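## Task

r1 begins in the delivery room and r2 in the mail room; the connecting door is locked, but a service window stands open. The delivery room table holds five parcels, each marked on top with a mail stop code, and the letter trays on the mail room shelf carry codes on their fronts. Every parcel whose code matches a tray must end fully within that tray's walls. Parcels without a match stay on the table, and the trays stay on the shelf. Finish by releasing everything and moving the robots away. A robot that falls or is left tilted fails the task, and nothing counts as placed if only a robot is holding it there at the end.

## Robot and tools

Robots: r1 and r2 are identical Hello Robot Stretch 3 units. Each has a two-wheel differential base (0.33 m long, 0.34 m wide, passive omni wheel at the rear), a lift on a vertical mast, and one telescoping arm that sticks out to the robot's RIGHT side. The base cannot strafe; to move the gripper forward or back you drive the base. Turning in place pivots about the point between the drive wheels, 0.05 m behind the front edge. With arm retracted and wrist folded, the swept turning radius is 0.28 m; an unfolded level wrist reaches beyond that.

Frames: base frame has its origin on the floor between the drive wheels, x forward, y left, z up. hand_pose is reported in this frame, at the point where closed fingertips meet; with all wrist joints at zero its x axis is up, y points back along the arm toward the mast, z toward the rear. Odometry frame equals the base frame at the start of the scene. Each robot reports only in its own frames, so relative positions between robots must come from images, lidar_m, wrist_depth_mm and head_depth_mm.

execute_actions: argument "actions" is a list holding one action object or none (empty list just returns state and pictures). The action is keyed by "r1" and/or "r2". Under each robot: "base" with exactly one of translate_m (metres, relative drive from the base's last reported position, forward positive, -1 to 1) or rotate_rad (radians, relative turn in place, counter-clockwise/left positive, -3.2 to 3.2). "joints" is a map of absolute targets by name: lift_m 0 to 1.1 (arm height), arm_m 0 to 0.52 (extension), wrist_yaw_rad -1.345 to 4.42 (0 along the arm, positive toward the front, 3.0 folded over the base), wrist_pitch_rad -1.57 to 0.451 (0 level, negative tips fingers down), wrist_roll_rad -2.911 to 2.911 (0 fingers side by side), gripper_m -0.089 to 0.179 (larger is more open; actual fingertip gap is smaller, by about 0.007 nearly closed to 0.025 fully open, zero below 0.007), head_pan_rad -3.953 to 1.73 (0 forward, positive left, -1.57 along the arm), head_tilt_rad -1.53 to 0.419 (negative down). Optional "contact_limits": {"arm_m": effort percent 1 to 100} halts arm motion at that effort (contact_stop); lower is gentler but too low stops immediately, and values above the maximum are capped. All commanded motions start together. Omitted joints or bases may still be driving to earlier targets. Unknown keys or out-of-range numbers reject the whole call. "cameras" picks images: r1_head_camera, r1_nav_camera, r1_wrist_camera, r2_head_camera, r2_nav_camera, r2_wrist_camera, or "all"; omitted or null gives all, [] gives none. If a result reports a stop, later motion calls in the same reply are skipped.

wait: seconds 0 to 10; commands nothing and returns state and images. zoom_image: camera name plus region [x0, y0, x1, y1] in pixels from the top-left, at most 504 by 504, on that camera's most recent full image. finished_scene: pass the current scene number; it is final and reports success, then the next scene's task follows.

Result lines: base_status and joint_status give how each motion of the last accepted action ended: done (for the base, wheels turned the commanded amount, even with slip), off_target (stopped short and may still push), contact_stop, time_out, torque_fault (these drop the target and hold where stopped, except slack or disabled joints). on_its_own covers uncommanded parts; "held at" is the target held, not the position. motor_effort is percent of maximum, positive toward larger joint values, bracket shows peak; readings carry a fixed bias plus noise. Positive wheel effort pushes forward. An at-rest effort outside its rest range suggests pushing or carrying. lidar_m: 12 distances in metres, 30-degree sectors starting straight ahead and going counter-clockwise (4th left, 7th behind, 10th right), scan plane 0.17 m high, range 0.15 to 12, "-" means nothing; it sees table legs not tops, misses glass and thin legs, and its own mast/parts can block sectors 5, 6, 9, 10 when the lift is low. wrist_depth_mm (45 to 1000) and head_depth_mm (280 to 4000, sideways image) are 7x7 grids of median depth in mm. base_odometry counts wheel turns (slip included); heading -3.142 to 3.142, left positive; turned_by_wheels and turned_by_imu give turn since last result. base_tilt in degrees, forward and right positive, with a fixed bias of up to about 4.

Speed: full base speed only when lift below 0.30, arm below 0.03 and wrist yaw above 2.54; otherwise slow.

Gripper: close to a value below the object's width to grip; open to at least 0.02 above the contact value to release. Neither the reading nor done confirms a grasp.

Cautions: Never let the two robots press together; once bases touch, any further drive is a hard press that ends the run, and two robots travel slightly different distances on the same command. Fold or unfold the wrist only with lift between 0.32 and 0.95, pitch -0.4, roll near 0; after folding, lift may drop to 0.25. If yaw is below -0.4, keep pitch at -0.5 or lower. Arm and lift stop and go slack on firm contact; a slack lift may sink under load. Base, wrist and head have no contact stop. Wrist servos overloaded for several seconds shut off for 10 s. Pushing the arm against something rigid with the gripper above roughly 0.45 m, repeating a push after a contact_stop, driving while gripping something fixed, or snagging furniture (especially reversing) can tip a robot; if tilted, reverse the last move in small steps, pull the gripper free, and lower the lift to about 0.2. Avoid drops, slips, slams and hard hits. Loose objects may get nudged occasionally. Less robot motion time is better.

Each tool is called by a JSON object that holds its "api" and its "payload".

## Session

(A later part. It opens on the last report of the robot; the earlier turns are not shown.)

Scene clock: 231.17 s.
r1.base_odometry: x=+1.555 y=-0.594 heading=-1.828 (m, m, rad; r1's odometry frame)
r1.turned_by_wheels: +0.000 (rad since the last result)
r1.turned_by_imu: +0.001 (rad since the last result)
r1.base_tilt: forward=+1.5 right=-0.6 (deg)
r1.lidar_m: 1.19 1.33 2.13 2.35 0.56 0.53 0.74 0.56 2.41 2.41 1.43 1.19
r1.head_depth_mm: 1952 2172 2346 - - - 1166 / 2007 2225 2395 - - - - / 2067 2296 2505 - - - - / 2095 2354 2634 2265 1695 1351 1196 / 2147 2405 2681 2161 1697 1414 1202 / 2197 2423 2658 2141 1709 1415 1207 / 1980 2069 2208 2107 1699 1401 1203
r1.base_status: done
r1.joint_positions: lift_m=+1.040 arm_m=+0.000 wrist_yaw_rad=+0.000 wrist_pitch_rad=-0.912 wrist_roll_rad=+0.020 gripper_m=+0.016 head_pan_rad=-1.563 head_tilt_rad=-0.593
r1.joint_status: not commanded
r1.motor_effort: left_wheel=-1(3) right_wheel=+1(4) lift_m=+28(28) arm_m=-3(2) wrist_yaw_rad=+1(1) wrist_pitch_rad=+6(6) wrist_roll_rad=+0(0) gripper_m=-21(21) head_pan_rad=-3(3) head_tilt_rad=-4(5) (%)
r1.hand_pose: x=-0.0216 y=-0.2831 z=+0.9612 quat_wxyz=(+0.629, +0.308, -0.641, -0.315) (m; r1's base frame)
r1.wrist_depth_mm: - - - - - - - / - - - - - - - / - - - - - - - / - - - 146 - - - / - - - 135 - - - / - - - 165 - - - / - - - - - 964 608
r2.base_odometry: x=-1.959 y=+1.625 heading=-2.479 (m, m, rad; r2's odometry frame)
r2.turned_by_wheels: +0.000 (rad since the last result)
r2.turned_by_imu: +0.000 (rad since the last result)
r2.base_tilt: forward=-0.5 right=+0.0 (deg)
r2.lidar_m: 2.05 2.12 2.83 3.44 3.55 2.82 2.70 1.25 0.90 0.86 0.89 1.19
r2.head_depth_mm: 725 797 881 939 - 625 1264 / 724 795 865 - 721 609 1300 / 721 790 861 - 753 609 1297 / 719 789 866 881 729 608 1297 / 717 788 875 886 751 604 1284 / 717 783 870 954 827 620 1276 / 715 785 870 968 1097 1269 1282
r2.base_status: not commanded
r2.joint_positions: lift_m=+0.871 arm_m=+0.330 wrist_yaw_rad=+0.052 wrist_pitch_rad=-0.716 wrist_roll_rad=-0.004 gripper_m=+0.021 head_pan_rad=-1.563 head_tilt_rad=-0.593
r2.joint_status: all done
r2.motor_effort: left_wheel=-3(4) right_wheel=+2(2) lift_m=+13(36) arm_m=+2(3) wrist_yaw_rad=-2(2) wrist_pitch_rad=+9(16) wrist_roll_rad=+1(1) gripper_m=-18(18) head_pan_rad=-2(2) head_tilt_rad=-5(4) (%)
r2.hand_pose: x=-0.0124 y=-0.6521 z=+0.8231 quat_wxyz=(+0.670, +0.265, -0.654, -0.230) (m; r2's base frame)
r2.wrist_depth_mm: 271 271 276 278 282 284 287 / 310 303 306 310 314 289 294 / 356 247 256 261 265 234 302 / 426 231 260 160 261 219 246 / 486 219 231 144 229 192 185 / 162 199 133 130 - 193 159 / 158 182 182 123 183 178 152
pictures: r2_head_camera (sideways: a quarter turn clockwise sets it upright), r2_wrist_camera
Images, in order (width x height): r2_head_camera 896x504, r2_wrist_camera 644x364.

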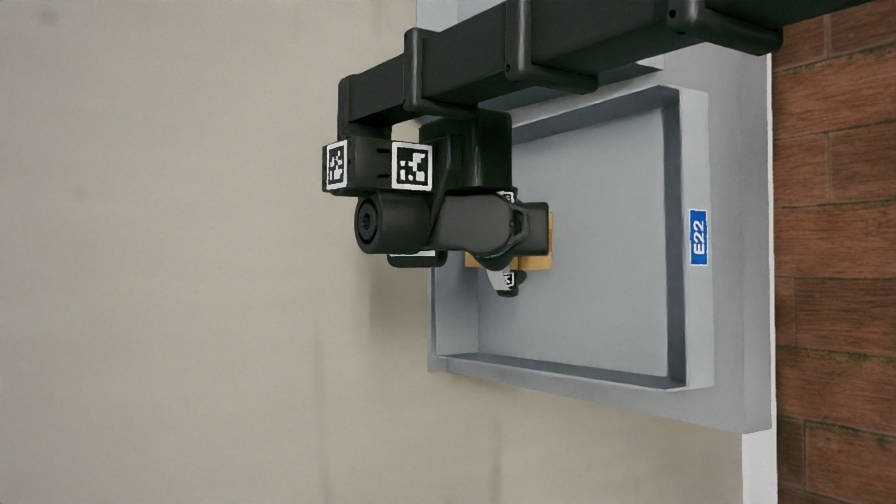

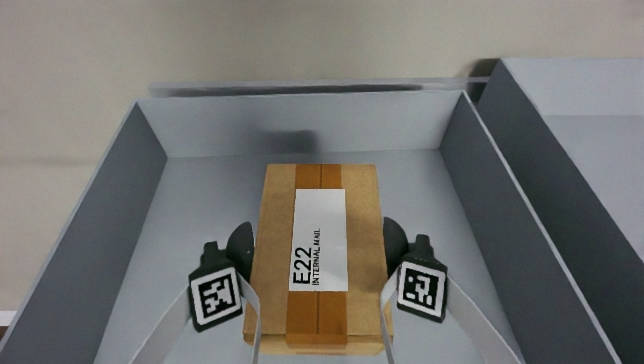

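{"api": "execute_actions", "payload": {"actions": [{"r1": {"base": {"translate_m": 0.08}}, "r2": {"joints": {"arm_m": 0.30, "lift_m": 0.849}}}], "cameras": []}}

{"api": "execute_actions", "payload": {"actions": [{"r1": {"base": {"translate_m": 0.08}}, "r2": {"joints": {"gripper_m": 0.12}}}], "cameras": ["r2_wrist_camera"]}}

Scene clock: 234.30 s.
r1.base_odometry: x=+1.535 y=-0.671 heading=-1.828 (m, m, rad; r1's odometry frame)
r1.turned_by_wheels: +0.000 (rad since the last result)
r1.turned_by_imu: +0.001 (rad since the last result)
r1.base_tilt: forward=+1.5 right=-0.6 (deg)
r1.lidar_m: 1.11 1.24 1.99 2.33 2.62 0.60 0.78 0.64 2.44 2.42 1.34 1.11
r1.head_depth_mm: 1975 2168 2328 - - - 1165 / 2022 2246 2422 - - - - / 2069 2289 2522 - - - - / 2103 2379 2586 2240 1706 1344 1209 / 2158 2419 2696 2192 1708 1409 1203 / 2200 2360 2564 2167 1703 1404 1207 / 1845 1954 2041 2047 1691 1401 1200
r1.base_status: done
r1.joint_positions: lift_m=+1.040 arm_m=+0.000 wrist_yaw_rad=+0.000 wrist_pitch_rad=-0.912 wrist_roll_rad=+0.020 gripper_m=+0.016 head_pan_rad=-1.563 head_tilt_rad=-0.593
r1.joint_status: not commanded
r1.motor_effort: left_wheel=-1(3) right_wheel=+2(5) lift_m=+28(28) arm_m=-3(2) wrist_yaw_rad=+0(0) wrist_pitch_rad=+5(6) wrist_roll_rad=+0(0) gripper_m=-21(21) head_pan_rad=-3(4) head_tilt_rad=-5(4) (%)
r1.hand_pose: x=-0.0216 y=-0.2831 z=+0.9612 quat_wxyz=(+0.629, +0.308, -0.641, -0.315) (m; r1's base frame)
r1.wrist_depth_mm: - - - - - - - / - - - - - - - / - - - - - - - / - - - 146 - - - / - - - 135 - - - / - - - 165 - - - / - - - - - 972 732
r2.base_odometry: x=-1.959 y=+1.625 heading=-2.479 (m, m, rad; r2's odometry frame)
r2.turned_by_wheels: +0.000 (rad since the last result)
r2.turned_by_imu: +0.000 (rad since the last result)
r2.base_tilt: forward=-0.6 right=+0.0 (deg)
r2.lidar_m: 2.06 2.12 2.82 3.43 3.55 2.82 2.70 1.25 0.90 0.86 0.89 1.19
r2.head_depth_mm: 725 796 880 935 - - 1268 / 721 793 878 - 709 610 1300 / 721 792 878 - 712 608 1288 / 721 789 875 929 709 608 1288 / 720 787 871 885 750 606 1291 / 716 784 870 957 827 620 1285 / 716 786 866 971 1102 1273 1288
r2.base_status: not commanded
r2.joint_positions: lift_m=+0.850 arm_m=+0.300 wrist_yaw_rad=+0.052 wrist_pitch_rad=-0.716 wrist_roll_rad=-0.004 gripper_m=+0.021 head_pan_rad=-1.563 head_tilt_rad=-0.593
r2.joint_status: all done
r2.motor_effort: left_wheel=-4(3) right_wheel=+2(2) lift_m=+13(13) arm_m=-3(3) wrist_yaw_rad=-3(2) wrist_pitch_rad=+9(9) wrist_roll_rad=+1(0) gripper_m=-18(18) head_pan_rad=-2(3) head_tilt_rad=-5(5) (%)
r2.hand_pose: x=-0.0124 y=-0.6225 z=+0.8020 quat_wxyz=(+0.670, +0.266, -0.654, -0.230) (m; r2's base frame)
r2.wrist_depth_mm: 299 299 303 306 302 297 296 / 337 250 253 256 258 245 308 / 387 232 273 272 271 217 254 / 174 223 233 160 233 193 175 / 164 201 207 143 206 192 153 / 158 184 134 130 - 180 138 / 157 166 163 123 164 164 132
pictures: none
No camera images: the call's "cameras" was empty. Leave "cameras" out to get every camera's image.

Scene clock: 236.07 s.
r1.base_odometry: x=+1.515 y=-0.748 heading=-1.828 (m, m, rad; r1's odometry frame)
r1.turned_by_wheels: +0.000 (rad since the last result)
r1.turned_by_imu: +0.001 (rad since the last result)
r1.base_tilt: forward=+1.5 right=-0.7 (deg)
r1.lidar_m: 1.03 1.16 1.85 2.32 2.59 0.66 0.81 0.71 2.45 2.32 1.23 1.03
r1.head_depth_mm: 2021 2223 2392 - - - 1159 / 2048 2264 2419 - - - - / 2062 2315 2526 - - - - / 2131 2382 2605 2250 1705 1345 1201 / 2173 2454 2664 2163 1708 1414 1203 / 2087 2222 2367 2160 1710 1412 1200 / 1712 1798 1901 1972 1702 1406 1201
r1.base_status: done
r1.joint_positions: lift_m=+1.040 arm_m=+0.000 wrist_yaw_rad=+0.000 wrist_pitch_rad=-0.912 wrist_roll_rad=+0.020 gripper_m=+0.016 head_pan_rad=-1.563 head_tilt_rad=-0.593
r1.joint_status: not commanded
r1.motor_effort: left_wheel=-1(3) right_wheel=+2(5) lift_m=+28(28) arm_m=-3(3) wrist_yaw_rad=+1(1) wrist_pitch_rad=+5(6) wrist_roll_rad=+0(0) gripper_m=-21(21) head_pan_rad=-4(3) head_tilt_rad=-4(3) (%)
r1.hand_pose: x=-0.0216 y=-0.2831 z=+0.9612 quat_wxyz=(+0.629, +0.308, -0.641, -0.315) (m; r1's base frame)
r1.wrist_depth_mm: 962 - - - - - - / - - - - - - - / - - - - - - - / - - - 146 - - - / - - - 135 - - - / - - - 165 - - - / - - - - - - 837
r2.base_odometry: x=-1.959 y=+1.625 heading=-2.479 (m, m, rad; r2's odometry frame)
r2.turned_by_wheels: +0.000 (rad since the last result)
r2.turned_by_imu: +0.000 (rad since the last result)
r2.base_tilt: forward=-0.6 right=+0.0 (deg)
r2.lidar_m: 2.05 2.12 2.82 3.44 3.55 2.82 2.70 1.25 0.90 0.86 0.89 1.19
r2.head_depth_mm: 724 795 879 940 - - 1266 / 725 792 880 - 711 609 1290 / 720 792 874 - 712 606 1293 / 720 789 874 930 708 605 1286 / 718 788 872 889 752 605 1289 / 716 786 868 957 830 620 1290 / 717 785 867 969 1099 1275 1284
r2.base_status: not commanded
r2.joint_positions: lift_m=+0.850 arm_m=+0.300 wrist_yaw_rad=+0.052 wrist_pitch_rad=-0.716 wrist_roll_rad=-0.004 gripper_m=+0.120 head_pan_rad=-1.563 head_tilt_rad=-0.593
r2.joint_status: all done
r2.motor_effort: left_wheel=-4(3) right_wheel=+2(2) lift_m=+13(13) arm_m=-3(3) wrist_yaw_rad=-2(2) wrist_pitch_rad=+9(9) wrist_roll_rad=+1(0) gripper_m=+1(82) head_pan_rad=-2(2) head_tilt_rad=-5(5) (%)
r2.hand_pose: x=-0.0124 y=-0.6225 z=+0.8020 quat_wxyz=(+0.670, +0.266, -0.654, -0.230) (m; r2's base frame)
r2.wrist_depth_mm: 299 300 303 308 298 295 289 / 338 249 253 259 257 243 309 / 390 229 270 273 269 217 259 / 174 221 234 172 235 190 174 / 164 202 207 151 205 192 153 / 157 183 177 135 180 172 138 / 153 163 160 126 166 164 132
pictures: r2_wrist_camera
Images, in order (width x height): r2_wrist_camera 644x364.

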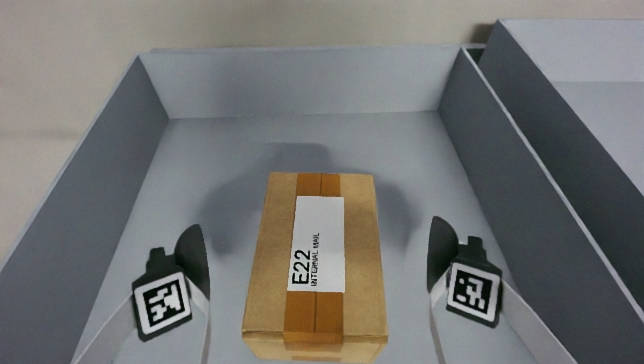

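{"api": "execute_actions", "payload": {"actions": [{"r1": {"base": {"translate_m": 0.25}}, "r2": {"joints": {"wrist_pitch_rad": -0.4, "lift_m": 0.9, "arm_m": 0.0}}}], "cameras": ["r2_wrist_camera"]}}

{"api": "execute_actions", "payload": {"actions": [{"r1": {"base": {"translate_m": 0.195}}, "r2": {"base": {"rotate_rad": 1.616}, "joints": {"wrist_yaw_rad": 2.65, "lift_m": 0.6, "gripper_m": 0.04, "head_pan_rad": 0.0, "head_tilt_rad": -0.3}}}], "cameras": ["r2_head_camera"]}}

{"api": "execute_actions", "payload": {"actions": [{"r1": {"base": {"rotate_rad": 1.35}}, "r2": {"base": {"translate_m": 0.26}, "joints": {"lift_m": 0.285}}}], "cameras": ["r1_wrist_camera"]}}

Scene clock: 242.90 s.
r1.base_odometry: x=+1.451 y=-0.990 heading=-1.828 (m, m, rad; r1's odometry frame)
r1.turned_by_wheels: +0.000 (rad since the last result)
r1.turned_by_imu: +0.003 (rad since the last result)
r1.base_tilt: forward=+1.5 right=-0.7 (deg)
r1.lidar_m: 0.79 0.88 1.40 2.27 2.55 0.89 0.95 0.97 2.50 1.77 0.94 0.79
r1.head_depth_mm: 2056 2262 2420 - - - 1159 / 2058 2307 2501 - - - - / 2131 2324 2576 - - - - / 2166 2409 2668 2257 1702 1345 1203 / 2045 2202 2395 2170 1712 1410 1203 / 1586 1683 1808 1915 1706 1409 1204 / 1289 1374 1436 1528 1585 1407 1207
r1.base_status: done
r1.joint_positions: lift_m=+1.040 arm_m=+0.000 wrist_yaw_rad=+0.000 wrist_pitch_rad=-0.912 wrist_roll_rad=+0.020 gripper_m=+0.016 head_pan_rad=-1.563 head_tilt_rad=-0.593
r1.joint_status: not commanded
r1.motor_effort: left_wheel=-2(4) right_wheel=+1(5) lift_m=+28(28) arm_m=-3(3) wrist_yaw_rad=+1(1) wrist_pitch_rad=+5(6) wrist_roll_rad=+0(0) gripper_m=-21(21) head_pan_rad=-4(4) head_tilt_rad=-5(4) (%)
r1.hand_pose: x=-0.0216 y=-0.2831 z=+0.9612 quat_wxyz=(+0.629, +0.308, -0.641, -0.315) (m; r1's base frame)
r1.wrist_depth_mm: 742 - - - - - - / 767 - - - - - - / 783 - - - - - - / 806 - - 146 - - - / 837 - - 135 - - - / 852 - - 165 - - - / 886 - - - - - 991
r2.base_odometry: x=-1.959 y=+1.625 heading=-2.479 (m, m, rad; r2's odometry frame)
r2.turned_by_wheels: +0.000 (rad since the last result)
r2.turned_by_imu: +0.000 (rad since the last result)
r2.base_tilt: forward=-0.5 right=+0.0 (deg)
r2.lidar_m: 2.06 2.12 2.83 3.44 3.54 2.81 2.70 1.26 0.90 0.86 0.89 1.18
r2.head_depth_mm: 724 797 880 927 759 646 - / 724 792 877 933 720 614 - / 721 789 877 893 754 - - / 719 789 873 891 721 - - / 718 790 875 887 753 605 1288 / 717 788 872 959 831 606 1291 / 715 785 868 969 1102 1269 1282
r2.base_status: not commanded
r2.joint_positions: lift_m=+0.899 arm_m=+0.000 wrist_yaw_rad=+0.052 wrist_pitch_rad=-0.422 wrist_roll_rad=-0.004 gripper_m=+0.120 head_pan_rad=-1.563 head_tilt_rad=-0.593
r2.joint_status: all done
r2.motor_effort: left_wheel=-3(3) right_wheel=+2(2) lift_m=+40(42) arm_m=-3(2) wrist_yaw_rad=-2(2) wrist_pitch_rad=+13(12) wrist_roll_rad=+0(1) gripper_m=+0(1) head_pan_rad=-2(2) head_tilt_rad=-5(5) (%)
r2.hand_pose: x=-0.0099 y=-0.3688 z=+0.9111 quat_wxyz=(+0.697, +0.167, -0.686, -0.130) (m; r2's base frame)
r2.wrist_depth_mm: 530 526 530 533 548 549 540 / 575 576 568 588 602 588 598 / 631 635 622 548 579 580 495 / 713 705 477 426 422 465 438 / 766 772 373 375 366 352 371 / 884 894 291 297 294 322 312 / - 284 280 283 283 293 288
pictures: r2_wrist_camera
Images, in order (width x height): r2_wrist_camera 644x364.

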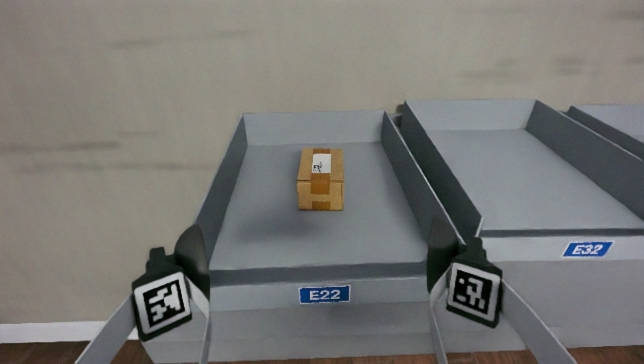

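Scene clock: 246.47 s.
r1.base_odometry: x=+1.402 y=-1.179 heading=-1.828 (m, m, rad; r1's odometry frame)
r1.turned_by_wheels: +0.000 (rad since the last result)
r1.turned_by_imu: +0.002 (rad since the last result)
r1.base_tilt: forward=+1.5 right=-0.6 (deg)
r1.lidar_m: 0.59 0.67 1.09 2.23 2.50 1.06 1.15 3.06 2.54 1.33 0.71 0.60
r1.head_depth_mm: 2080 2286 2434 - - - 1164 / 2122 2348 2492 - - - - / 2176 2381 2612 - - - - / 2109 2337 2601 2279 1702 1349 1210 / 1535 1655 1813 1932 1712 1422 1202 / 1189 1270 1358 1450 1557 1408 1195 / 975 1030 1078 1139 1217 1285 1199
r1.base_status: done
r1.joint_positions: lift_m=+1.040 arm_m=+0.000 wrist_yaw_rad=+0.000 wrist_pitch_rad=-0.912 wrist_roll_rad=+0.020 gripper_m=+0.016 head_pan_rad=-1.563 head_tilt_rad=-0.593
r1.joint_status: not commanded
r1.motor_effort: left_wheel=-1(6) right_wheel=+1(5) lift_m=+28(28) arm_m=-3(3) wrist_yaw_rad=+0(1) wrist_pitch_rad=+6(5) wrist_roll_rad=+0(0) gripper_m=-21(21) head_pan_rad=-3(3) head_tilt_rad=-5(4) (%)
r1.hand_pose: x=-0.0216 y=-0.2831 z=+0.9612 quat_wxyz=(+0.629, +0.308, -0.641, -0.315) (m; r1's base frame)
r1.wrist_depth_mm: 570 766 - - - - - / 584 783 - - - - - / 588 828 - - - - - / 615 853 - 146 - - - / 643 901 - 135 - - - / 660 888 - 165 - - - / 681 906 - - - - -
r2.base_odometry: x=-1.959 y=+1.625 heading=-0.863 (m, m, rad; r2's odometry frame)
r2.turned_by_wheels: +1.616 (rad since the last result)
r2.turned_by_imu: +1.643 (rad since the last result)
r2.base_tilt: forward=-0.6 right=+0.1 (deg)
r2.lidar_m: 3.42 3.60 2.79 2.69 1.20 0.89 0.86 0.90 1.25 2.06 2.15 2.95
r2.head_depth_mm: 3032 3219 3349 3597 2839 2067 1631 / 3056 3206 3432 3527 2803 2054 1614 / 3035 3307 3389 3554 2779 2034 1620 / 2999 - 3475 3559 2761 2068 1601 / 2993 - 3403 3559 2797 2035 1601 / 3041 3214 3370 3556 2740 2023 1601 / 3064 3225 3350 3605 2758 2025 1596
r2.base_status: done
r2.joint_positions: lift_m=+0.601 arm_m=+0.000 wrist_yaw_rad=+2.647 wrist_pitch_rad=-0.422 wrist_roll_rad=-0.004 gripper_m=+0.040 head_pan_rad=-0.007 head_tilt_rad=-0.310
r2.joint_status: all done
r2.motor_effort: left_wheel=-3(11) right_wheel=+2(5) lift_m=+12(36) arm_m=-3(3) wrist_yaw_rad=+3(7) wrist_pitch_rad=+12(13) wrist_roll_rad=+0(0) gripper_m=+0(80) head_pan_rad=+3(34) head_tilt_rad=+6(33) (%)
r2.hand_pose: x=+0.0851 y=+0.0518 z=+0.6126 quat_wxyz=(+0.313, +0.705, -0.025, +0.636) (m; r2's base frame)
r2.wrist_depth_mm: - - - - - - - / - - - - - - - / - - - - - - - / - - - - - - - / - - - - - - - / 886 842 851 856 860 840 843 / - 727 733 714 711 716 703
pictures: r2_head_camera (sideways: a quarter turn clockwise sets it upright)
Images, in order (width x height): r2_head_camera 896x504.

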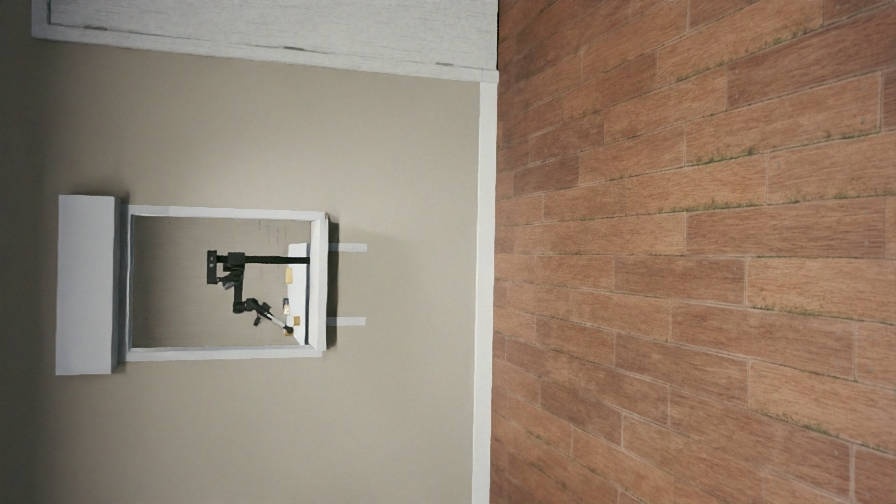

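Scene clock: 250.33 s.
r1.base_odometry: x=+1.402 y=-1.179 heading=-0.478 (m, m, rad; r1's odometry frame)
r1.turned_by_wheels: +1.350 (rad since the last result)
r1.turned_by_imu: +1.358 (rad since the last result)
r1.base_tilt: forward=+1.5 right=-0.7 (deg)
r1.lidar_m: 2.17 2.30 3.10 1.07 1.47 2.64 2.51 0.86 0.62 0.59 0.62 0.83
r1.head_depth_mm: - - 3340 - - - 1163 / - - 3469 - - - - / - - 3358 - - - - / - - 2995 688 808 1046 1157 / - - 2974 662 812 985 1162 / - - 2970 658 816 986 1164 / - - 2912 656 816 986 1165
r1.base_status: done
r1.joint_positions: lift_m=+1.040 arm_m=+0.000 wrist_yaw_rad=+0.000 wrist_pitch_rad=-0.912 wrist_roll_rad=+0.020 gripper_m=+0.016 head_pan_rad=-1.563 head_tilt_rad=-0.593
r1.joint_status: not commanded
r1.motor_effort: left_wheel=-2(7) right_wheel=+1(5) lift_m=+28(29) arm_m=-3(3) wrist_yaw_rad=+0(1) wrist_pitch_rad=+6(5) wrist_roll_rad=+0(0) gripper_m=-22(21) head_pan_rad=-3(4) head_tilt_rad=-5(5) (%)
r1.hand_pose: x=-0.0216 y=-0.2831 z=+0.9612 quat_wxyz=(+0.629, +0.308, -0.641, -0.315) (m; r1's base frame)
r1.wrist_depth_mm: 322 322 318 320 319 316 403 / 332 335 339 341 496 496 509 / 611 611 616 614 636 630 639 / 817 810 805 146 812 831 861 / - - - 135 - - - / - - - 166 - - - / - - - - - - -
r2.base_odometry: x=-1.790 y=+1.427 heading=-0.863 (m, m, rad; r2's odometry frame)
r2.turned_by_wheels: +0.000 (rad since the last result)
r2.turned_by_imu: +0.003 (rad since the last result)
r2.base_tilt: forward=-0.5 right=+0.0 (deg)
r2.lidar_m: 3.18 3.31 2.78 2.69 1.55 1.15 1.12 1.17 1.62 2.06 2.16 2.97
r2.head_depth_mm: 2858 2971 3115 3297 2842 2067 1622 / 2824 3001 3104 3300 2795 2060 1611 / 2797 2952 3125 3298 2804 2052 1633 / 2704 - 3286 3342 2816 2046 1599 / 2700 - 3220 3289 2778 2032 1606 / 2812 2980 3125 3326 2767 2036 1606 / 2885 2972 3209 3323 2767 2036 1598
r2.base_status: done
r2.joint_positions: lift_m=+0.286 arm_m=+0.000 wrist_yaw_rad=+2.647 wrist_pitch_rad=-0.421 wrist_roll_rad=-0.004 gripper_m=+0.040 head_pan_rad=-0.007 head_tilt_rad=-0.308
r2.joint_status: all done
r2.motor_effort: left_wheel=-3(14) right_wheel=+2(7) lift_m=+12(12) arm_m=-2(2) wrist_yaw_rad=+3(2) wrist_pitch_rad=+12(12) wrist_roll_rad=+1(0) gripper_m=+0(1) head_pan_rad=+3(2) head_tilt_rad=+5(6) (%)
r2.hand_pose: x=+0.0851 y=+0.0519 z=+0.2976 quat_wxyz=(+0.313, +0.705, -0.025, +0.636) (m; r2's base frame)
r2.wrist_depth_mm: - - - - - - - / - - - - - - - / - - 954 960 933 923 923 / 740 726 732 729 712 712 718 / 595 584 587 581 582 588 562 / 504 486 507 491 508 476 485 / - 439 419 420 406 413 418
pictures: r1_wrist_camera
Images, in order (width x height): r1_wrist_camera 644x364.

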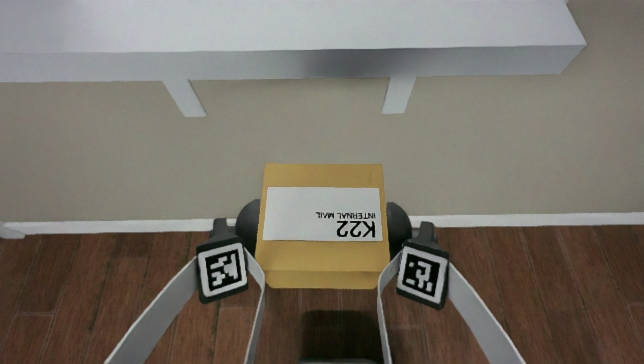

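{"api": "execute_actions", "payload": {"actions": [{"r1": {"base": {"translate_m": 0.09}, "joints": {"arm_m": 0.44}}, "r2": {"base": {"translate_m": 1.0}}}], "cameras": ["r1_wrist_camera"]}}

{"api": "execute_actions", "payload": {"actions": [{"r1": {"joints": {"lift_m": 1.008}}, "r2": {"base": {"translate_m": 1.0}}}], "cameras": ["r1_wrist_camera", "r2_head_camera"]}}

Scene clock: 257.53 s.
r1.base_odometry: x=+1.482 y=-1.220 heading=-0.478 (m, m, rad; r1's odometry frame)
r1.turned_by_wheels: +0.000 (rad since the last result)
r1.turned_by_imu: +0.002 (rad since the last result)
r1.base_tilt: forward=+1.5 right=-0.6 (deg)
r1.lidar_m: 2.14 2.21 2.99 1.06 1.76 2.72 2.49 0.86 0.62 0.59 0.61 0.83
r1.head_depth_mm: - - 2955 667 800 967 1154 / - - 3009 664 806 974 1157 / - - 823 662 807 976 1156 / - - 1905 662 805 979 1158 / - - 2964 660 809 987 1151 / - - 2956 660 808 979 1158 / - 657 660 659 814 986 1156
r1.base_status: done
r1.joint_positions: lift_m=+1.040 arm_m=+0.440 wrist_yaw_rad=+0.000 wrist_pitch_rad=-0.912 wrist_roll_rad=+0.020 gripper_m=+0.016 head_pan_rad=-1.563 head_tilt_rad=-0.593
r1.joint_status: all done
r1.motor_effort: left_wheel=-2(5) right_wheel=+1(3) lift_m=+29(28) arm_m=+1(1) wrist_yaw_rad=+1(1) wrist_pitch_rad=+6(6) wrist_roll_rad=+0(0) gripper_m=-21(22) head_pan_rad=-3(3) head_tilt_rad=-5(5) (%)
r1.hand_pose: x=-0.0216 y=-0.7225 z=+0.9612 quat_wxyz=(+0.629, +0.308, -0.641, -0.315) (m; r1's base frame)
r1.wrist_depth_mm: - - - - - - - / - - - - - - - / 263 263 262 262 263 262 262 / 242 243 241 146 240 240 240 / 226 225 223 135 220 223 222 / 209 211 204 165 203 208 208 / 197 196 195 195 195 195 195
r2.base_odometry: x=-1.140 y=+0.667 heading=-0.863 (m, m, rad; r2's odometry frame)
r2.turned_by_wheels: +0.000 (rad since the last result)
r2.turned_by_imu: +0.011 (rad since the last result)
r2.base_tilt: forward=-0.6 right=+0.0 (deg)
r2.lidar_m: 2.19 2.30 2.74 2.67 2.80 2.18 2.12 2.22 2.15 2.09 2.17 2.26
r2.head_depth_mm: 1917 2025 2143 2245 2378 2053 1624 / 1914 2016 2130 2222 2377 2067 1628 / 1910 - 2183 2238 2377 2047 1614 / 1925 - 3996 2264 2377 2053 1620 / 1933 - - 2267 2379 2018 1605 / 1924 2061 2164 2265 2407 2038 1595 / 1923 2044 2135 2271 2375 2040 1602
r2.base_status: done
r2.joint_positions: lift_m=+0.286 arm_m=+0.000 wrist_yaw_rad=+2.647 wrist_pitch_rad=-0.421 wrist_roll_rad=-0.004 gripper_m=+0.040 head_pan_rad=-0.007 head_tilt_rad=-0.308
r2.joint_status: not commanded
r2.motor_effort: left_wheel=-3(10) right_wheel=+2(6) lift_m=+12(12) arm_m=-2(3) wrist_yaw_rad=+2(2) wrist_pitch_rad=+12(12) wrist_roll_rad=+0(0) gripper_m=+1(0) head_pan_rad=+2(2) head_tilt_rad=+6(5) (%)
r2.hand_pose: x=+0.0850 y=+0.0519 z=+0.2976 quat_wxyz=(+0.313, +0.705, -0.025, +0.636) (m; r2's base frame)
r2.wrist_depth_mm: - - - - - - - / - - - - - - - / - - 951 962 969 952 930 / 726 731 739 731 700 717 711 / 586 605 584 577 594 576 590 / 509 487 513 485 509 486 482 / - 438 422 422 413 414 410
pictures: r1_wrist_camera
Images, in order (width x height): r1_wrist_camera 644x364.

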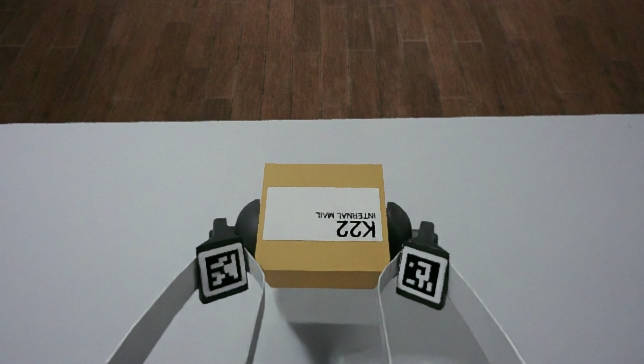

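Scene clock: 262.57 s.
r1.base_odometry: x=+1.482 y=-1.220 heading=-0.478 (m, m, rad; r1's odometry frame)
r1.turned_by_wheels: +0.000 (rad since the last result)
r1.turned_by_imu: +0.001 (rad since the last result)
r1.base_tilt: forward=+1.5 right=-0.6 (deg)
r1.lidar_m: 2.14 2.21 2.99 1.06 1.77 2.73 2.50 0.85 0.62 0.59 0.61 0.83
r1.head_depth_mm: - - 2960 669 799 968 1144 / - - 2959 665 800 971 1153 / - - 863 663 806 974 1159 / - - 1987 663 805 978 1155 / - - 2005 661 808 981 1156 / - - 2941 659 811 985 1153 / - 656 661 659 812 988 1162
r1.base_status: not commanded
r1.joint_positions: lift_m=+1.008 arm_m=+0.440 wrist_yaw_rad=+0.000 wrist_pitch_rad=-0.912 wrist_roll_rad=+0.020 gripper_m=+0.016 head_pan_rad=-1.563 head_tilt_rad=-0.593
r1.joint_status: all done
r1.motor_effort: left_wheel=-2(2) right_wheel=+1(1) lift_m=+22(23) arm_m=+2(1) wrist_yaw_rad=+1(0) wrist_pitch_rad=+5(5) wrist_roll_rad=+0(0) gripper_m=-21(21) head_pan_rad=-3(3) head_tilt_rad=-5(5) (%)
r1.hand_pose: x=-0.0216 y=-0.7225 z=+0.9295 quat_wxyz=(+0.629, +0.308, -0.641, -0.315) (m; r1's base frame)
r1.wrist_depth_mm: - - - - - - - / - - - - - - - / 226 226 225 225 224 223 223 / 208 207 206 146 206 205 206 / 192 192 191 135 188 190 190 / 180 179 174 165 174 178 178 / 168 168 167 167 167 166 166
r2.base_odometry: x=-0.490 y=-0.093 heading=-0.863 (m, m, rad; r2's odometry frame)
r2.turned_by_wheels: +0.000 (rad since the last result)
r2.turned_by_imu: +0.011 (rad since the last result)
r2.base_tilt: forward=-0.5 right=+0.0 (deg)
r2.lidar_m: 1.20 1.26 1.79 2.63 2.77 3.19 3.10 2.90 2.17 2.11 1.61 1.23
r2.head_depth_mm: 1019 1073 1128 1191 1262 1342 1427 / - - 1260 1209 1268 1349 1437 / - - - 1384 1269 1349 1446 / - - 1914 1240 1273 1351 1446 / - - 3645 1363 1283 1369 1451 / - - - 1363 1280 1364 1451 / 1142 1152 1184 1202 1289 1362 1454
r2.base_status: done
r2.joint_positions: lift_m=+0.286 arm_m=+0.000 wrist_yaw_rad=+2.647 wrist_pitch_rad=-0.421 wrist_roll_rad=-0.004 gripper_m=+0.040 head_pan_rad=-0.007 head_tilt_rad=-0.308
r2.joint_status: not commanded
r2.motor_effort: left_wheel=-4(8) right_wheel=+2(8) lift_m=+12(13) arm_m=-2(3) wrist_yaw_rad=+2(2) wrist_pitch_rad=+12(12) wrist_roll_rad=+1(0) gripper_m=+0(0) head_pan_rad=+2(3) head_tilt_rad=+5(5) (%)
r2.hand_pose: x=+0.0850 y=+0.0519 z=+0.2976 quat_wxyz=(+0.313, +0.705, -0.025, +0.636) (m; r2's base frame)
r2.wrist_depth_mm: - - - - - - 830 / - - - - - - 898 / - - 969 926 951 955 883 / 740 735 723 729 716 696 717 / 580 582 575 575 562 572 582 / 507 489 510 491 499 482 481 / - 441 423 416 413 416 412
pictures: r1_wrist_camera, r2_head_camera (sideways: a quarter turn clockwise sets it upright)
Images, in order (width x height): r1_wrist_camera 644x364, r2_head_camera 896x504.

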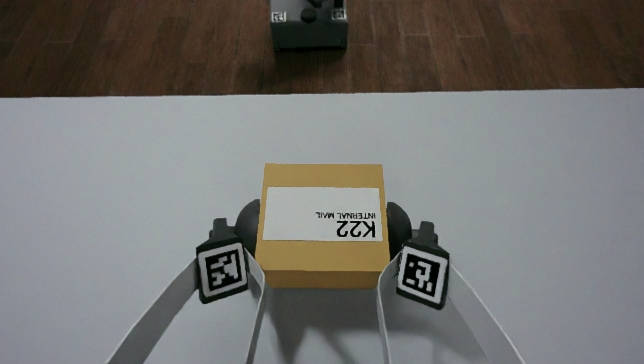

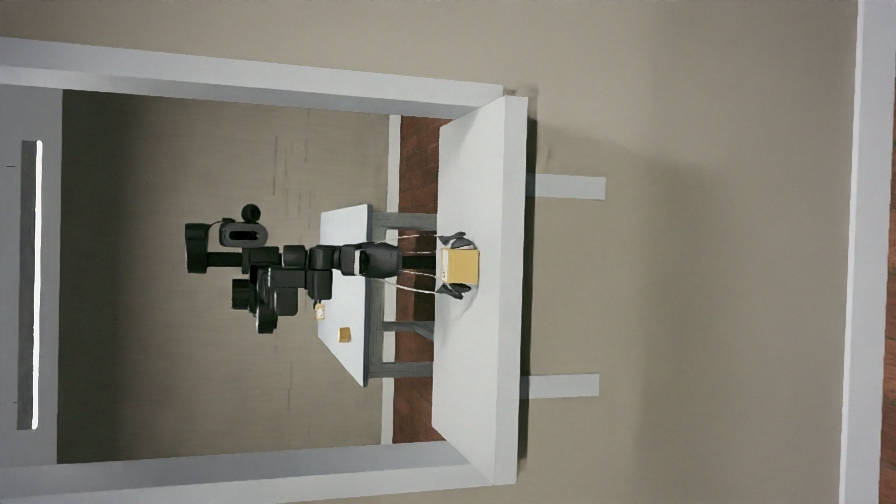

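{"api": "execute_actions", "payload": {"actions": [{"r1": {"joints": {"gripper_m": 0.13}}, "r2": {"base": {"translate_m": 0.44}, "joints": {"lift_m": 0.76}}}], "cameras": ["r1_wrist_camera"]}}

{"api": "execute_actions", "payload": {"actions": [{"r1": {"joints": {"arm_m": 0.0, "lift_m": 1.03}}, "r2": {"base": {"rotate_rad": 1.525}, "joints": {"lift_m": 1.03, "wrist_yaw_rad": 0.05, "gripper_m": 0.15, "head_pan_rad": -1.57, "head_tilt_rad": -0.5}}}], "cameras": ["r2_wrist_camera", "r2_head_camera"]}}

Scene clock: 270.70 s.
r1.base_odometry: x=+1.482 y=-1.220 heading=-0.478 (m, m, rad; r1's odometry frame)
r1.turned_by_wheels: +0.000 (rad since the last result)
r1.turned_by_imu: +0.002 (rad since the last result)
r1.base_tilt: forward=+1.5 right=-0.6 (deg)
r1.lidar_m: 2.14 2.20 2.98 1.06 1.76 2.73 2.49 0.86 0.62 0.59 0.62 0.83
r1.head_depth_mm: - - 3011 666 799 968 1148 / - - 3014 664 801 971 1156 / - - 842 664 803 974 1150 / - - 860 662 804 975 1157 / - - 2985 661 805 984 1155 / - - 2979 657 811 986 1163 / - 656 659 657 810 984 1165
r1.base_status: not commanded
r1.joint_positions: lift_m=+1.008 arm_m=+0.440 wrist_yaw_rad=+0.000 wrist_pitch_rad=-0.912 wrist_roll_rad=+0.020 gripper_m=+0.130 head_pan_rad=-1.563 head_tilt_rad=-0.593
r1.joint_status: all done
r1.motor_effort: left_wheel=-1(2) right_wheel=+1(1) lift_m=+23(23) arm_m=+1(1) wrist_yaw_rad=+0(1) wrist_pitch_rad=+6(5) wrist_roll_rad=+0(0) gripper_m=+0(88) head_pan_rad=-3(4) head_tilt_rad=-5(5) (%)
r1.hand_pose: x=-0.0216 y=-0.7225 z=+0.9295 quat_wxyz=(+0.629, +0.308, -0.641, -0.315) (m; r1's base frame)
r1.wrist_depth_mm: - - - - - - - / - - - - - - - / 227 226 226 224 224 223 223 / 209 207 206 152 205 206 206 / 194 195 191 140 190 193 191 / 180 176 177 158 175 - 178 / 170 167 167 167 167 166 166
r2.base_odometry: x=-0.204 y=-0.427 heading=-0.863 (m, m, rad; r2's odometry frame)
r2.turned_by_wheels: +0.000 (rad since the last result)
r2.turned_by_imu: +0.005 (rad since the last result)
r2.base_tilt: forward=-0.6 right=+0.0 (deg)
r2.lidar_m: 0.76 0.80 1.13 2.61 2.74 3.64 3.54 2.92 2.18 2.13 1.03 0.78
r2.head_depth_mm: - - - 871 800 725 881 / - - - - 876 723 882 / - - - - 830 722 889 / - - 841 847 787 836 890 / - - 2727 3793 824 839 898 / - - - - 862 841 901 / - - - - 861 844 905
r2.base_status: done
r2.joint_positions: lift_m=+0.759 arm_m=+0.000 wrist_yaw_rad=+2.648 wrist_pitch_rad=-0.421 wrist_roll_rad=-0.004 gripper_m=+0.040 head_pan_rad=-0.007 head_tilt_rad=-0.308
r2.joint_status: all done
r2.motor_effort: left_wheel=-4(15) right_wheel=+2(10) lift_m=+40(43) arm_m=-2(2) wrist_yaw_rad=+2(2) wrist_pitch_rad=+12(12) wrist_roll_rad=+1(1) gripper_m=+1(0) head_pan_rad=+2(3) head_tilt_rad=+4(5) (%)
r2.hand_pose: x=+0.0850 y=+0.0520 z=+0.7713 quat_wxyz=(+0.313, +0.705, -0.025, +0.636) (m; r2's base frame)
r2.wrist_depth_mm: - - - - 898 681 542 / - - - - 944 704 550 / - - - - - 715 581 / - - - - - 781 602 / - - - - - 806 614 / - - - - - 859 659 / - 907 858 869 876 851 676
pictures: r1_wrist_camera
Images, in order (width x height): r1_wrist_camera 644x364.

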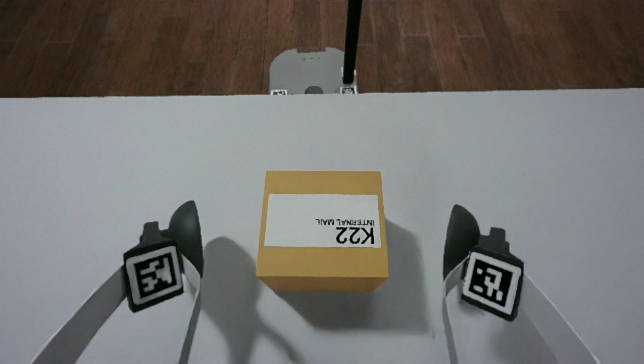

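Scene clock: 275.13 s.
r1.base_odometry: x=+1.482 y=-1.220 heading=-0.478 (m, m, rad; r1's odometry frame)
r1.turned_by_wheels: +0.000 (rad since the last result)
r1.turned_by_imu: +0.001 (rad since the last result)
r1.base_tilt: forward=+1.5 right=-0.5 (deg)
r1.lidar_m: 2.14 2.21 2.98 1.06 1.76 2.73 2.50 0.85 0.62 0.59 0.61 0.83
r1.head_depth_mm: - - 3155 - - - - / - - 3236 - - - - / - - 3160 - - - - / 1100 - 1651 688 826 1011 1150 / - - 2960 661 808 1018 1155 / - - 2941 660 811 987 1162 / - 658 660 658 816 985 1164
r1.base_status: not commanded
r1.joint_positions: lift_m=+1.030 arm_m=+0.000 wrist_yaw_rad=+0.000 wrist_pitch_rad=-0.912 wrist_roll_rad=+0.020 gripper_m=+0.130 head_pan_rad=-1.563 head_tilt_rad=-0.593
r1.joint_status: all done
r1.motor_effort: left_wheel=-2(2) right_wheel=+1(1) lift_m=+29(29) arm_m=-3(4) wrist_yaw_rad=+1(1) wrist_pitch_rad=+6(6) wrist_roll_rad=+0(0) gripper_m=+0(0) head_pan_rad=-5(3) head_tilt_rad=-4(4) (%)
r1.hand_pose: x=-0.0216 y=-0.2831 z=+0.9512 quat_wxyz=(+0.629, +0.308, -0.641, -0.315) (m; r1's base frame)
r1.wrist_depth_mm: 319 307 307 306 306 305 306 / 489 488 498 494 489 498 500 / 605 613 606 618 621 638 634 / 808 811 826 828 858 852 835 / - - - - - - - / - - - - - - - / - 993 - 983 970 - 984
r2.base_odometry: x=-0.204 y=-0.427 heading=+0.662 (m, m, rad; r2's odometry frame)
r2.turned_by_wheels: +1.525 (rad since the last result)
r2.turned_by_imu: +1.550 (rad since the last result)
r2.base_tilt: forward=-0.5 right=+0.0 (deg)
r2.lidar_m: 2.60 2.72 3.68 3.53 3.03 2.20 2.13 1.07 0.79 0.76 0.79 1.09
r2.head_depth_mm: - - 820 858 - - - / - - - 928 - - - / - - - 923 - - - / 1276 1218 2501 916 - - 1158 / - 3170 3710 847 896 1014 1139 / - - 3455 844 879 1004 1136 / - - - 842 898 1001 1139
r2.base_status: done
r2.joint_positions: lift_m=+1.029 arm_m=+0.000 wrist_yaw_rad=+0.053 wrist_pitch_rad=-0.421 wrist_roll_rad=-0.004 gripper_m=+0.150 head_pan_rad=-1.563 head_tilt_rad=-0.494
r2.joint_status: all done
r2.motor_effort: left_wheel=-3(10) right_wheel=+2(6) lift_m=+41(42) arm_m=-2(2) wrist_yaw_rad=-3(1) wrist_pitch_rad=+12(12) wrist_roll_rad=+1(0) gripper_m=+0(83) head_pan_rad=-2(34) head_tilt_rad=-4(26) (%)
r2.hand_pose: x=-0.0097 y=-0.3689 z=+1.0413 quat_wxyz=(+0.697, +0.166, -0.686, -0.129) (m; r2's base frame)
r2.wrist_depth_mm: 463 - - - - 452 441 / 492 606 - - - 474 493 / 542 569 614 570 594 529 526 / 601 485 496 479 479 602 613 / 674 654 680 683 665 645 685 / 785 - 774 771 751 - 774 / 870 921 875 900 895 921 868
pictures: r2_head_camera (sideways: a quarter turn clockwise sets it upright), r2_wrist_camera
Images, in order (width x height): r2_head_camera 896x504, r2_wrist_camera 644x364.

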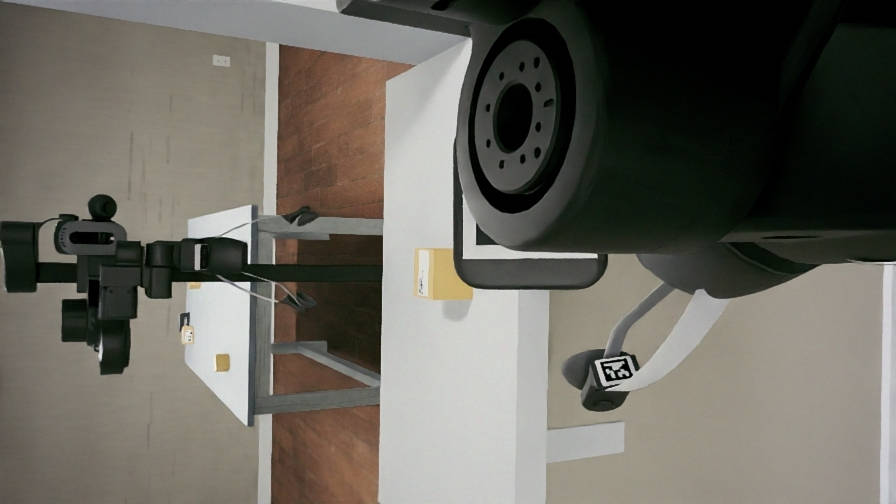

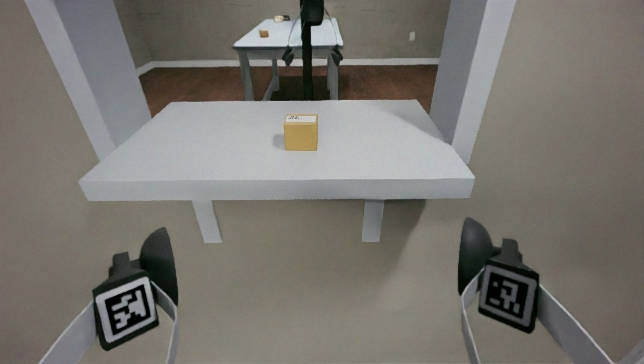

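{"api": "execute_actions", "payload": {"actions": [{"r1": {"base": {"translate_m": 0.4}, "joints": {"lift_m": 0.62, "wrist_pitch_rad": -0.4, "wrist_yaw_rad": 2.65, "gripper_m": 0.04}}, "r2": {"base": {"translate_m": 0.038}, "joints": {"arm_m": 0.425, "wrist_pitch_rad": -0.7, "lift_m": 1.0}}}], "cameras": ["r2_wrist_camera"]}}

Scene clock: 286.20 s.
r1.base_odometry: x=+1.837 y=-1.404 heading=-0.478 (m, m, rad; r1's odometry frame)
r1.turned_by_wheels: +0.000 (rad since the last result)
r1.turned_by_imu: +0.004 (rad since the last result)
r1.base_tilt: forward=+1.5 right=-0.6 (deg)
r1.lidar_m: 1.74 1.80 2.43 2.51 1.11 3.13 2.45 0.84 0.61 0.59 0.61 0.79
r1.head_depth_mm: 460 528 826 668 792 952 1155 / 468 519 589 662 791 959 1156 / 467 523 589 677 795 959 1156 / 469 523 591 679 795 968 1151 / 470 524 591 680 801 967 1151 / 471 526 592 681 806 966 1154 / 472 525 594 684 803 975 1157
r1.base_status: done
r1.joint_positions: lift_m=+0.620 arm_m=+0.000 wrist_yaw_rad=+2.648 wrist_pitch_rad=-0.421 wrist_roll_rad=+0.020 gripper_m=+0.040 head_pan_rad=-1.563 head_tilt_rad=-0.593
r1.joint_status: all done
r1.motor_effort: left_wheel=-1(3) right_wheel=+1(4) lift_m=+22(23) arm_m=-3(3) wrist_yaw_rad=+2(4) wrist_pitch_rad=+10(11) wrist_roll_rad=+0(0) gripper_m=+0(87) head_pan_rad=-3(2) head_tilt_rad=-4(5) (%)
r1.hand_pose: x=+0.0848 y=+0.0521 z=+0.6322 quat_wxyz=(+0.312, +0.713, -0.028, +0.628) (m; r1's base frame)
r1.wrist_depth_mm: - - - - - - - / - - - - - - - / - - - - - - - / - - - - - - - / - - - - - - - / - 864 839 870 854 884 861 / - 774 755 750 765 752 753
r2.base_odometry: x=-0.174 y=-0.404 heading=+0.662 (m, m, rad; r2's odometry frame)
r2.turned_by_wheels: +0.000 (rad since the last result)
r2.turned_by_imu: +0.001 (rad since the last result)
r2.base_tilt: forward=-0.6 right=+0.1 (deg)
r2.lidar_m: 2.57 2.67 3.66 3.54 3.09 2.25 2.17 1.07 0.79 0.76 0.79 1.09
r2.head_depth_mm: 1383 - - 820 896 997 1135 / - - 1661 857 893 996 1132 / - - - 816 893 1001 1130 / - - 3921 784 894 1000 1140 / - 3571 3933 829 899 1002 1134 / - - 3596 846 896 1005 1132 / - - - 840 902 999 1135
r2.base_status: done
r2.joint_positions: lift_m=+1.001 arm_m=+0.425 wrist_yaw_rad=+0.052 wrist_pitch_rad=-0.709 wrist_roll_rad=-0.004 gripper_m=+0.150 head_pan_rad=-1.563 head_tilt_rad=-0.494
r2.joint_status: all done
r2.motor_effort: left_wheel=-3(6) right_wheel=+2(6) lift_m=+12(35) arm_m=+3(0) wrist_yaw_rad=-3(3) wrist_pitch_rad=+5(10) wrist_roll_rad=+0(1) gripper_m=+1(0) head_pan_rad=-2(2) head_tilt_rad=-4(4) (%)
r2.hand_pose: x=-0.0123 y=-0.7483 z=+0.9543 quat_wxyz=(+0.671, +0.263, -0.655, -0.228) (m; r2's base frame)
r2.wrist_depth_mm: - - - - - 623 - / - 358 351 356 353 353 - / 297 297 295 298 299 296 290 / 256 257 253 255 257 256 258 / 225 228 226 169 224 233 226 / 200 - 200 179 202 - 200 / 184 178 181 180 180 178 182
pictures: r2_wrist_camera
Images, in order (width x height): r2_wrist_camera 644x364.

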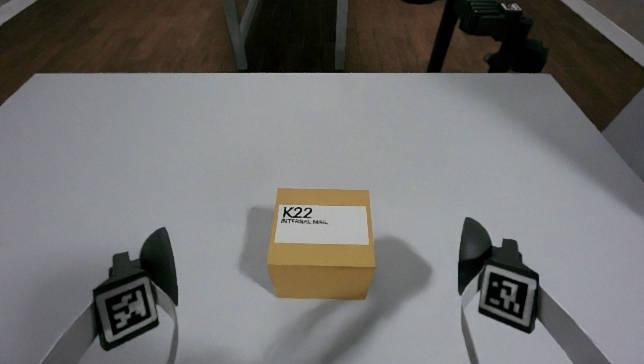

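{"api": "execute_actions", "payload": {"actions": [{"r1": {"base": {"translate_m": 0.06}, "joints": {"lift_m": 0.52}}, "r2": {"joints": {"arm_m": 0.442, "lift_m": 0.979}}}], "cameras": []}}

{"api": "execute_actions", "payload": {"actions": [{"r1": {"base": {"rotate_rad": -0.8}, "joints": {"lift_m": 0.4}}, "r2": {"joints": {"gripper_m": 0.015}}}], "cameras": ["r2_wrist_camera"]}}

{"api": "execute_actions", "payload": {"actions": [{"r1": {"base": {"rotate_rad": -0.755}, "joints": {"lift_m": 0.285}}, "r2": {"joints": {"lift_m": 1.0, "arm_m": 0.22, "wrist_pitch_rad": -0.4}}}], "cameras": ["r2_wrist_camera"]}}

Scene clock: 290.07 s.
r1.base_odometry: x=+1.890 y=-1.432 heading=-0.478 (m, m, rad; r1's odometry frame)
r1.turned_by_wheels: +0.000 (rad since the last result)
r1.turned_by_imu: +0.001 (rad since the last result)
r1.base_tilt: forward=+1.5 right=-0.6 (deg)
r1.lidar_m: 1.68 1.74 2.35 2.51 1.46 1.49 2.45 0.85 0.61 0.58 0.60 0.77
r1.head_depth_mm: 465 520 586 659 791 956 1150 / 466 520 586 674 792 956 1153 / 468 521 587 675 794 959 1151 / 468 521 586 676 794 966 1155 / 470 522 590 678 798 969 1156 / 470 523 594 678 796 972 1152 / 471 526 594 681 801 974 1161
r1.base_status: done
r1.joint_positions: lift_m=+0.520 arm_m=+0.000 wrist_yaw_rad=+2.648 wrist_pitch_rad=-0.420 wrist_roll_rad=+0.020 gripper_m=+0.040 head_pan_rad=-1.563 head_tilt_rad=-0.593
r1.joint_status: all done
r1.motor_effort: left_wheel=-1(5) right_wheel=+1(5) lift_m=+23(22) arm_m=-2(2) wrist_yaw_rad=+2(2) wrist_pitch_rad=+10(10) wrist_roll_rad=+0(0) gripper_m=+0(0) head_pan_rad=-4(3) head_tilt_rad=-5(4) (%)
r1.hand_pose: x=+0.0848 y=+0.0521 z=+0.5323 quat_wxyz=(+0.312, +0.713, -0.029, +0.628) (m; r1's base frame)
r1.wrist_depth_mm: - - - - - - - / - - - - - - - / - - - - - - - / - - - - - - - / 939 897 942 884 919 888 921 / - 749 733 741 738 762 766 / - 667 660 645 657 661 661
r2.base_odometry: x=-0.174 y=-0.404 heading=+0.662 (m, m, rad; r2's odometry frame)
r2.turned_by_wheels: +0.000 (rad since the last result)
r2.turned_by_imu: +0.000 (rad since the last result)
r2.base_tilt: forward=-0.5 right=+0.0 (deg)
r2.lidar_m: 2.57 2.67 3.66 3.54 3.07 2.25 2.16 1.07 0.79 0.76 0.79 1.09
r2.head_depth_mm: - - - 785 899 995 1129 / - - - 859 892 1000 1134 / - - - 813 891 996 1134 / - 3599 3922 781 895 1001 1134 / - 3576 3916 809 895 1002 1132 / - - 3684 846 893 1002 1136 / - - - 841 897 1004 1136
r2.base_status: not commanded
r2.joint_positions: lift_m=+0.980 arm_m=+0.442 wrist_yaw_rad=+0.052 wrist_pitch_rad=-0.709 wrist_roll_rad=-0.004 gripper_m=+0.150 head_pan_rad=-1.563 head_tilt_rad=-0.494
r2.joint_status: all done
r2.motor_effort: left_wheel=-3(3) right_wheel=+2(2) lift_m=+12(12) arm_m=+2(2) wrist_yaw_rad=-2(2) wrist_pitch_rad=+5(6) wrist_roll_rad=+0(0) gripper_m=+0(1) head_pan_rad=-2(3) head_tilt_rad=-4(4) (%)
r2.hand_pose: x=-0.0123 y=-0.7652 z=+0.9332 quat_wxyz=(+0.671, +0.263, -0.655, -0.228) (m; r2's base frame)
r2.wrist_depth_mm: - - - - - - - / 320 313 316 321 319 314 - / 270 266 266 264 266 267 265 / 228 231 230 231 229 230 229 / 203 203 201 144 201 206 203 / 180 - 176 136 180 - 179 / - 159 162 163 162 159 162
pictures: none
No camera images: the call's "cameras" was empty. Leave "cameras" out to get every camera's image.

Scene clock: 292.30 s.
r1.base_odometry: x=+1.890 y=-1.432 heading=-1.278 (m, m, rad; r1's odometry frame)
r1.turned_by_wheels: -0.800 (rad since the last result)
r1.turned_by_imu: -0.804 (rad since the last result)
r1.base_tilt: forward=+1.5 right=-0.6 (deg)
r1.lidar_m: 0.66 1.08 1.68 1.91 3.22 1.12 1.46 3.07 1.24 0.69 0.59 0.58
r1.head_depth_mm: 950 1111 1332 1693 1716 1406 1208 / 847 957 1045 1369 1613 1419 1208 / 911 997 909 1146 1393 1412 1218 / 3767 - 904 976 1161 1343 1201 / - - 867 716 996 1178 1195 / - 3758 846 661 865 1002 1148 / - 3792 2910 686 773 878 1015
r1.base_status: done
r1.joint_positions: lift_m=+0.400 arm_m=+0.000 wrist_yaw_rad=+2.649 wrist_pitch_rad=-0.419 wrist_roll_rad=+0.020 gripper_m=+0.040 head_pan_rad=-1.563 head_tilt_rad=-0.593
r1.joint_status: all done
r1.motor_effort: left_wheel=+4(9) right_wheel=-2(3) lift_m=+22(21) arm_m=-2(2) wrist_yaw_rad=+1(2) wrist_pitch_rad=+9(10) wrist_roll_rad=+0(0) gripper_m=+0(0) head_pan_rad=-3(4) head_tilt_rad=-4(5) (%)
r1.hand_pose: x=+0.0849 y=+0.0522 z=+0.4125 quat_wxyz=(+0.312, +0.713, -0.029, +0.628) (m; r1's base frame)
r1.wrist_depth_mm: - - - - - - 922 / - - - - - - 867 / - - - - - - 849 / 889 883 897 913 908 888 813 / 745 732 751 729 744 732 710 / - 605 593 615 609 623 624 / - 553 545 536 536 533 538
r2.base_odometry: x=-0.174 y=-0.404 heading=+0.662 (m, m, rad; r2's odometry frame)
r2.turned_by_wheels: +0.000 (rad since the last result)
r2.turned_by_imu: +0.000 (rad since the last result)
r2.base_tilt: forward=-0.5 right=+0.1 (deg)
r2.lidar_m: 2.56 2.67 3.66 3.53 3.10 2.25 2.17 1.08 0.79 0.76 0.79 1.08
r2.head_depth_mm: - - - 784 901 999 1130 / - - - 857 894 997 1134 / - - - 814 894 1002 1132 / - 3653 - 780 896 999 1134 / - 3619 3903 847 892 996 1134 / - - 3627 846 894 998 1134 / - - - 841 899 1004 1141
r2.base_status: not commanded
r2.joint_positions: lift_m=+0.980 arm_m=+0.442 wrist_yaw_rad=+0.052 wrist_pitch_rad=-0.711 wrist_roll_rad=-0.004 gripper_m=+0.016 head_pan_rad=-1.563 head_tilt_rad=-0.494
r2.joint_status: all done
r2.motor_effort: left_wheel=-3(2) right_wheel=+2(2) lift_m=+12(12) arm_m=+2(3) wrist_yaw_rad=-2(3) wrist_pitch_rad=+7(7) wrist_roll_rad=+1(0) gripper_m=-18(89) head_pan_rad=-3(2) head_tilt_rad=-4(4) (%)
r2.hand_pose: x=-0.0123 y=-0.7648 z=+0.9329 quat_wxyz=(+0.671, +0.264, -0.654, -0.229) (m; r2's base frame)
r2.wrist_depth_mm: - - - - - 955 - / 315 314 317 313 314 317 - / 264 264 262 266 267 264 264 / 229 230 226 230 230 229 229 / 202 201 202 143 202 201 202 / 179 180 144 133 174 178 180 / 162 162 161 161 162 163 162
pictures: r2_wrist_camera
Images, in order (width x height): r2_wrist_camera 644x364.

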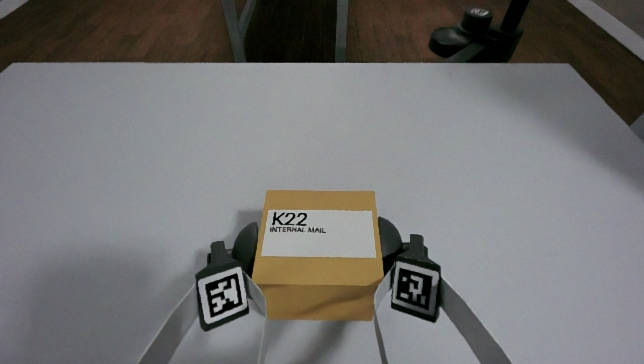

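Scene clock: 295.17 s.
r1.base_odometry: x=+1.890 y=-1.432 heading=-2.033 (m, m, rad; r1's odometry frame)
r1.turned_by_wheels: -0.755 (rad since the last result)
r1.turned_by_imu: -0.758 (rad since the last result)
r1.base_tilt: forward=+1.5 right=-0.6 (deg)
r1.lidar_m: 0.58 0.61 0.79 1.68 1.74 2.39 2.51 1.13 3.18 2.28 0.83 0.61
r1.head_depth_mm: 2562 2925 3001 2178 1720 1418 1212 / 2622 2937 3004 2168 1719 1417 1208 / 2606 2946 2978 2188 1714 1409 1205 / 2644 2919 2982 2161 1705 1408 1206 / 2659 2889 2967 2172 1703 1405 1198 / 2235 2233 2301 2087 1708 1415 1202 / 1566 1578 1606 1623 1605 1411 1194
r1.base_status: done
r1.joint_positions: lift_m=+0.285 arm_m=+0.000 wrist_yaw_rad=+2.649 wrist_pitch_rad=-0.419 wrist_roll_rad=+0.020 gripper_m=+0.040 head_pan_rad=-1.563 head_tilt_rad=-0.593
r1.joint_status: all done
r1.motor_effort: left_wheel=+3(13) right_wheel=-2(5) lift_m=+22(22) arm_m=-3(3) wrist_yaw_rad=+2(2) wrist_pitch_rad=+9(10) wrist_roll_rad=+0(0) gripper_m=+0(0) head_pan_rad=-4(2) head_tilt_rad=-5(5) (%)
r1.hand_pose: x=+0.0849 y=+0.0523 z=+0.2975 quat_wxyz=(+0.312, +0.713, -0.029, +0.628) (m; r1's base frame)
r1.wrist_depth_mm: - - - - 694 544 433 / - - - - 738 561 451 / 895 903 899 892 793 584 462 / 699 685 695 695 688 618 483 / 590 568 595 570 583 578 493 / - 495 - 482 477 481 469 / - - - 418 418 417 422
r2.base_odometry: x=-0.174 y=-0.404 heading=+0.662 (m, m, rad; r2's odometry frame)
r2.turned_by_wheels: +0.000 (rad since the last result)
r2.turned_by_imu: +0.000 (rad since the last result)
r2.base_tilt: forward=-0.6 right=+0.1 (deg)
r2.lidar_m: 2.57 2.66 3.65 3.53 3.09 2.25 2.17 1.07 0.79 0.76 0.79 1.09
r2.head_depth_mm: - - - 824 892 999 1134 / - - - - 893 994 1129 / - - - - 906 998 1133 / - 3390 - 778 906 1003 1131 / - 3623 3900 845 895 998 1137 / - - 3603 847 894 1003 1134 / - - - 840 895 1004 1138
r2.base_status: not commanded
r2.joint_positions: lift_m=+0.999 arm_m=+0.220 wrist_yaw_rad=+0.052 wrist_pitch_rad=-0.426 wrist_roll_rad=-0.004 gripper_m=+0.016 head_pan_rad=-1.563 head_tilt_rad=-0.494
r2.joint_status: all done
r2.motor_effort: left_wheel=-3(3) right_wheel=+2(2) lift_m=+40(42) arm_m=-3(2) wrist_yaw_rad=-2(2) wrist_pitch_rad=+15(18) wrist_roll_rad=+0(1) gripper_m=-18(18) head_pan_rad=-2(2) head_tilt_rad=-4(4) (%)
r2.hand_pose: x=-0.0100 y=-0.5883 z=+1.0101 quat_wxyz=(+0.696, +0.168, -0.685, -0.132) (m; r2's base frame)
r2.wrist_depth_mm: - - - - - - 298 / 389 - - - - - 299 / 378 - 536 526 528 449 311 / 370 400 397 395 399 393 346 / 328 328 322 144 322 317 364 / 282 279 145 133 278 278 283 / 525 518 527 527 527 518 528
pictures: r2_wrist_camera
Images, in order (width x height): r2_wrist_camera 644x364.

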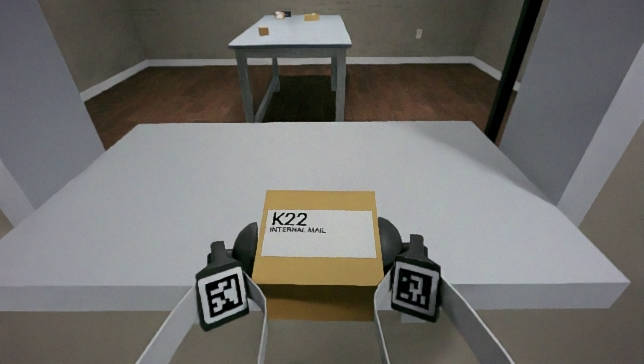

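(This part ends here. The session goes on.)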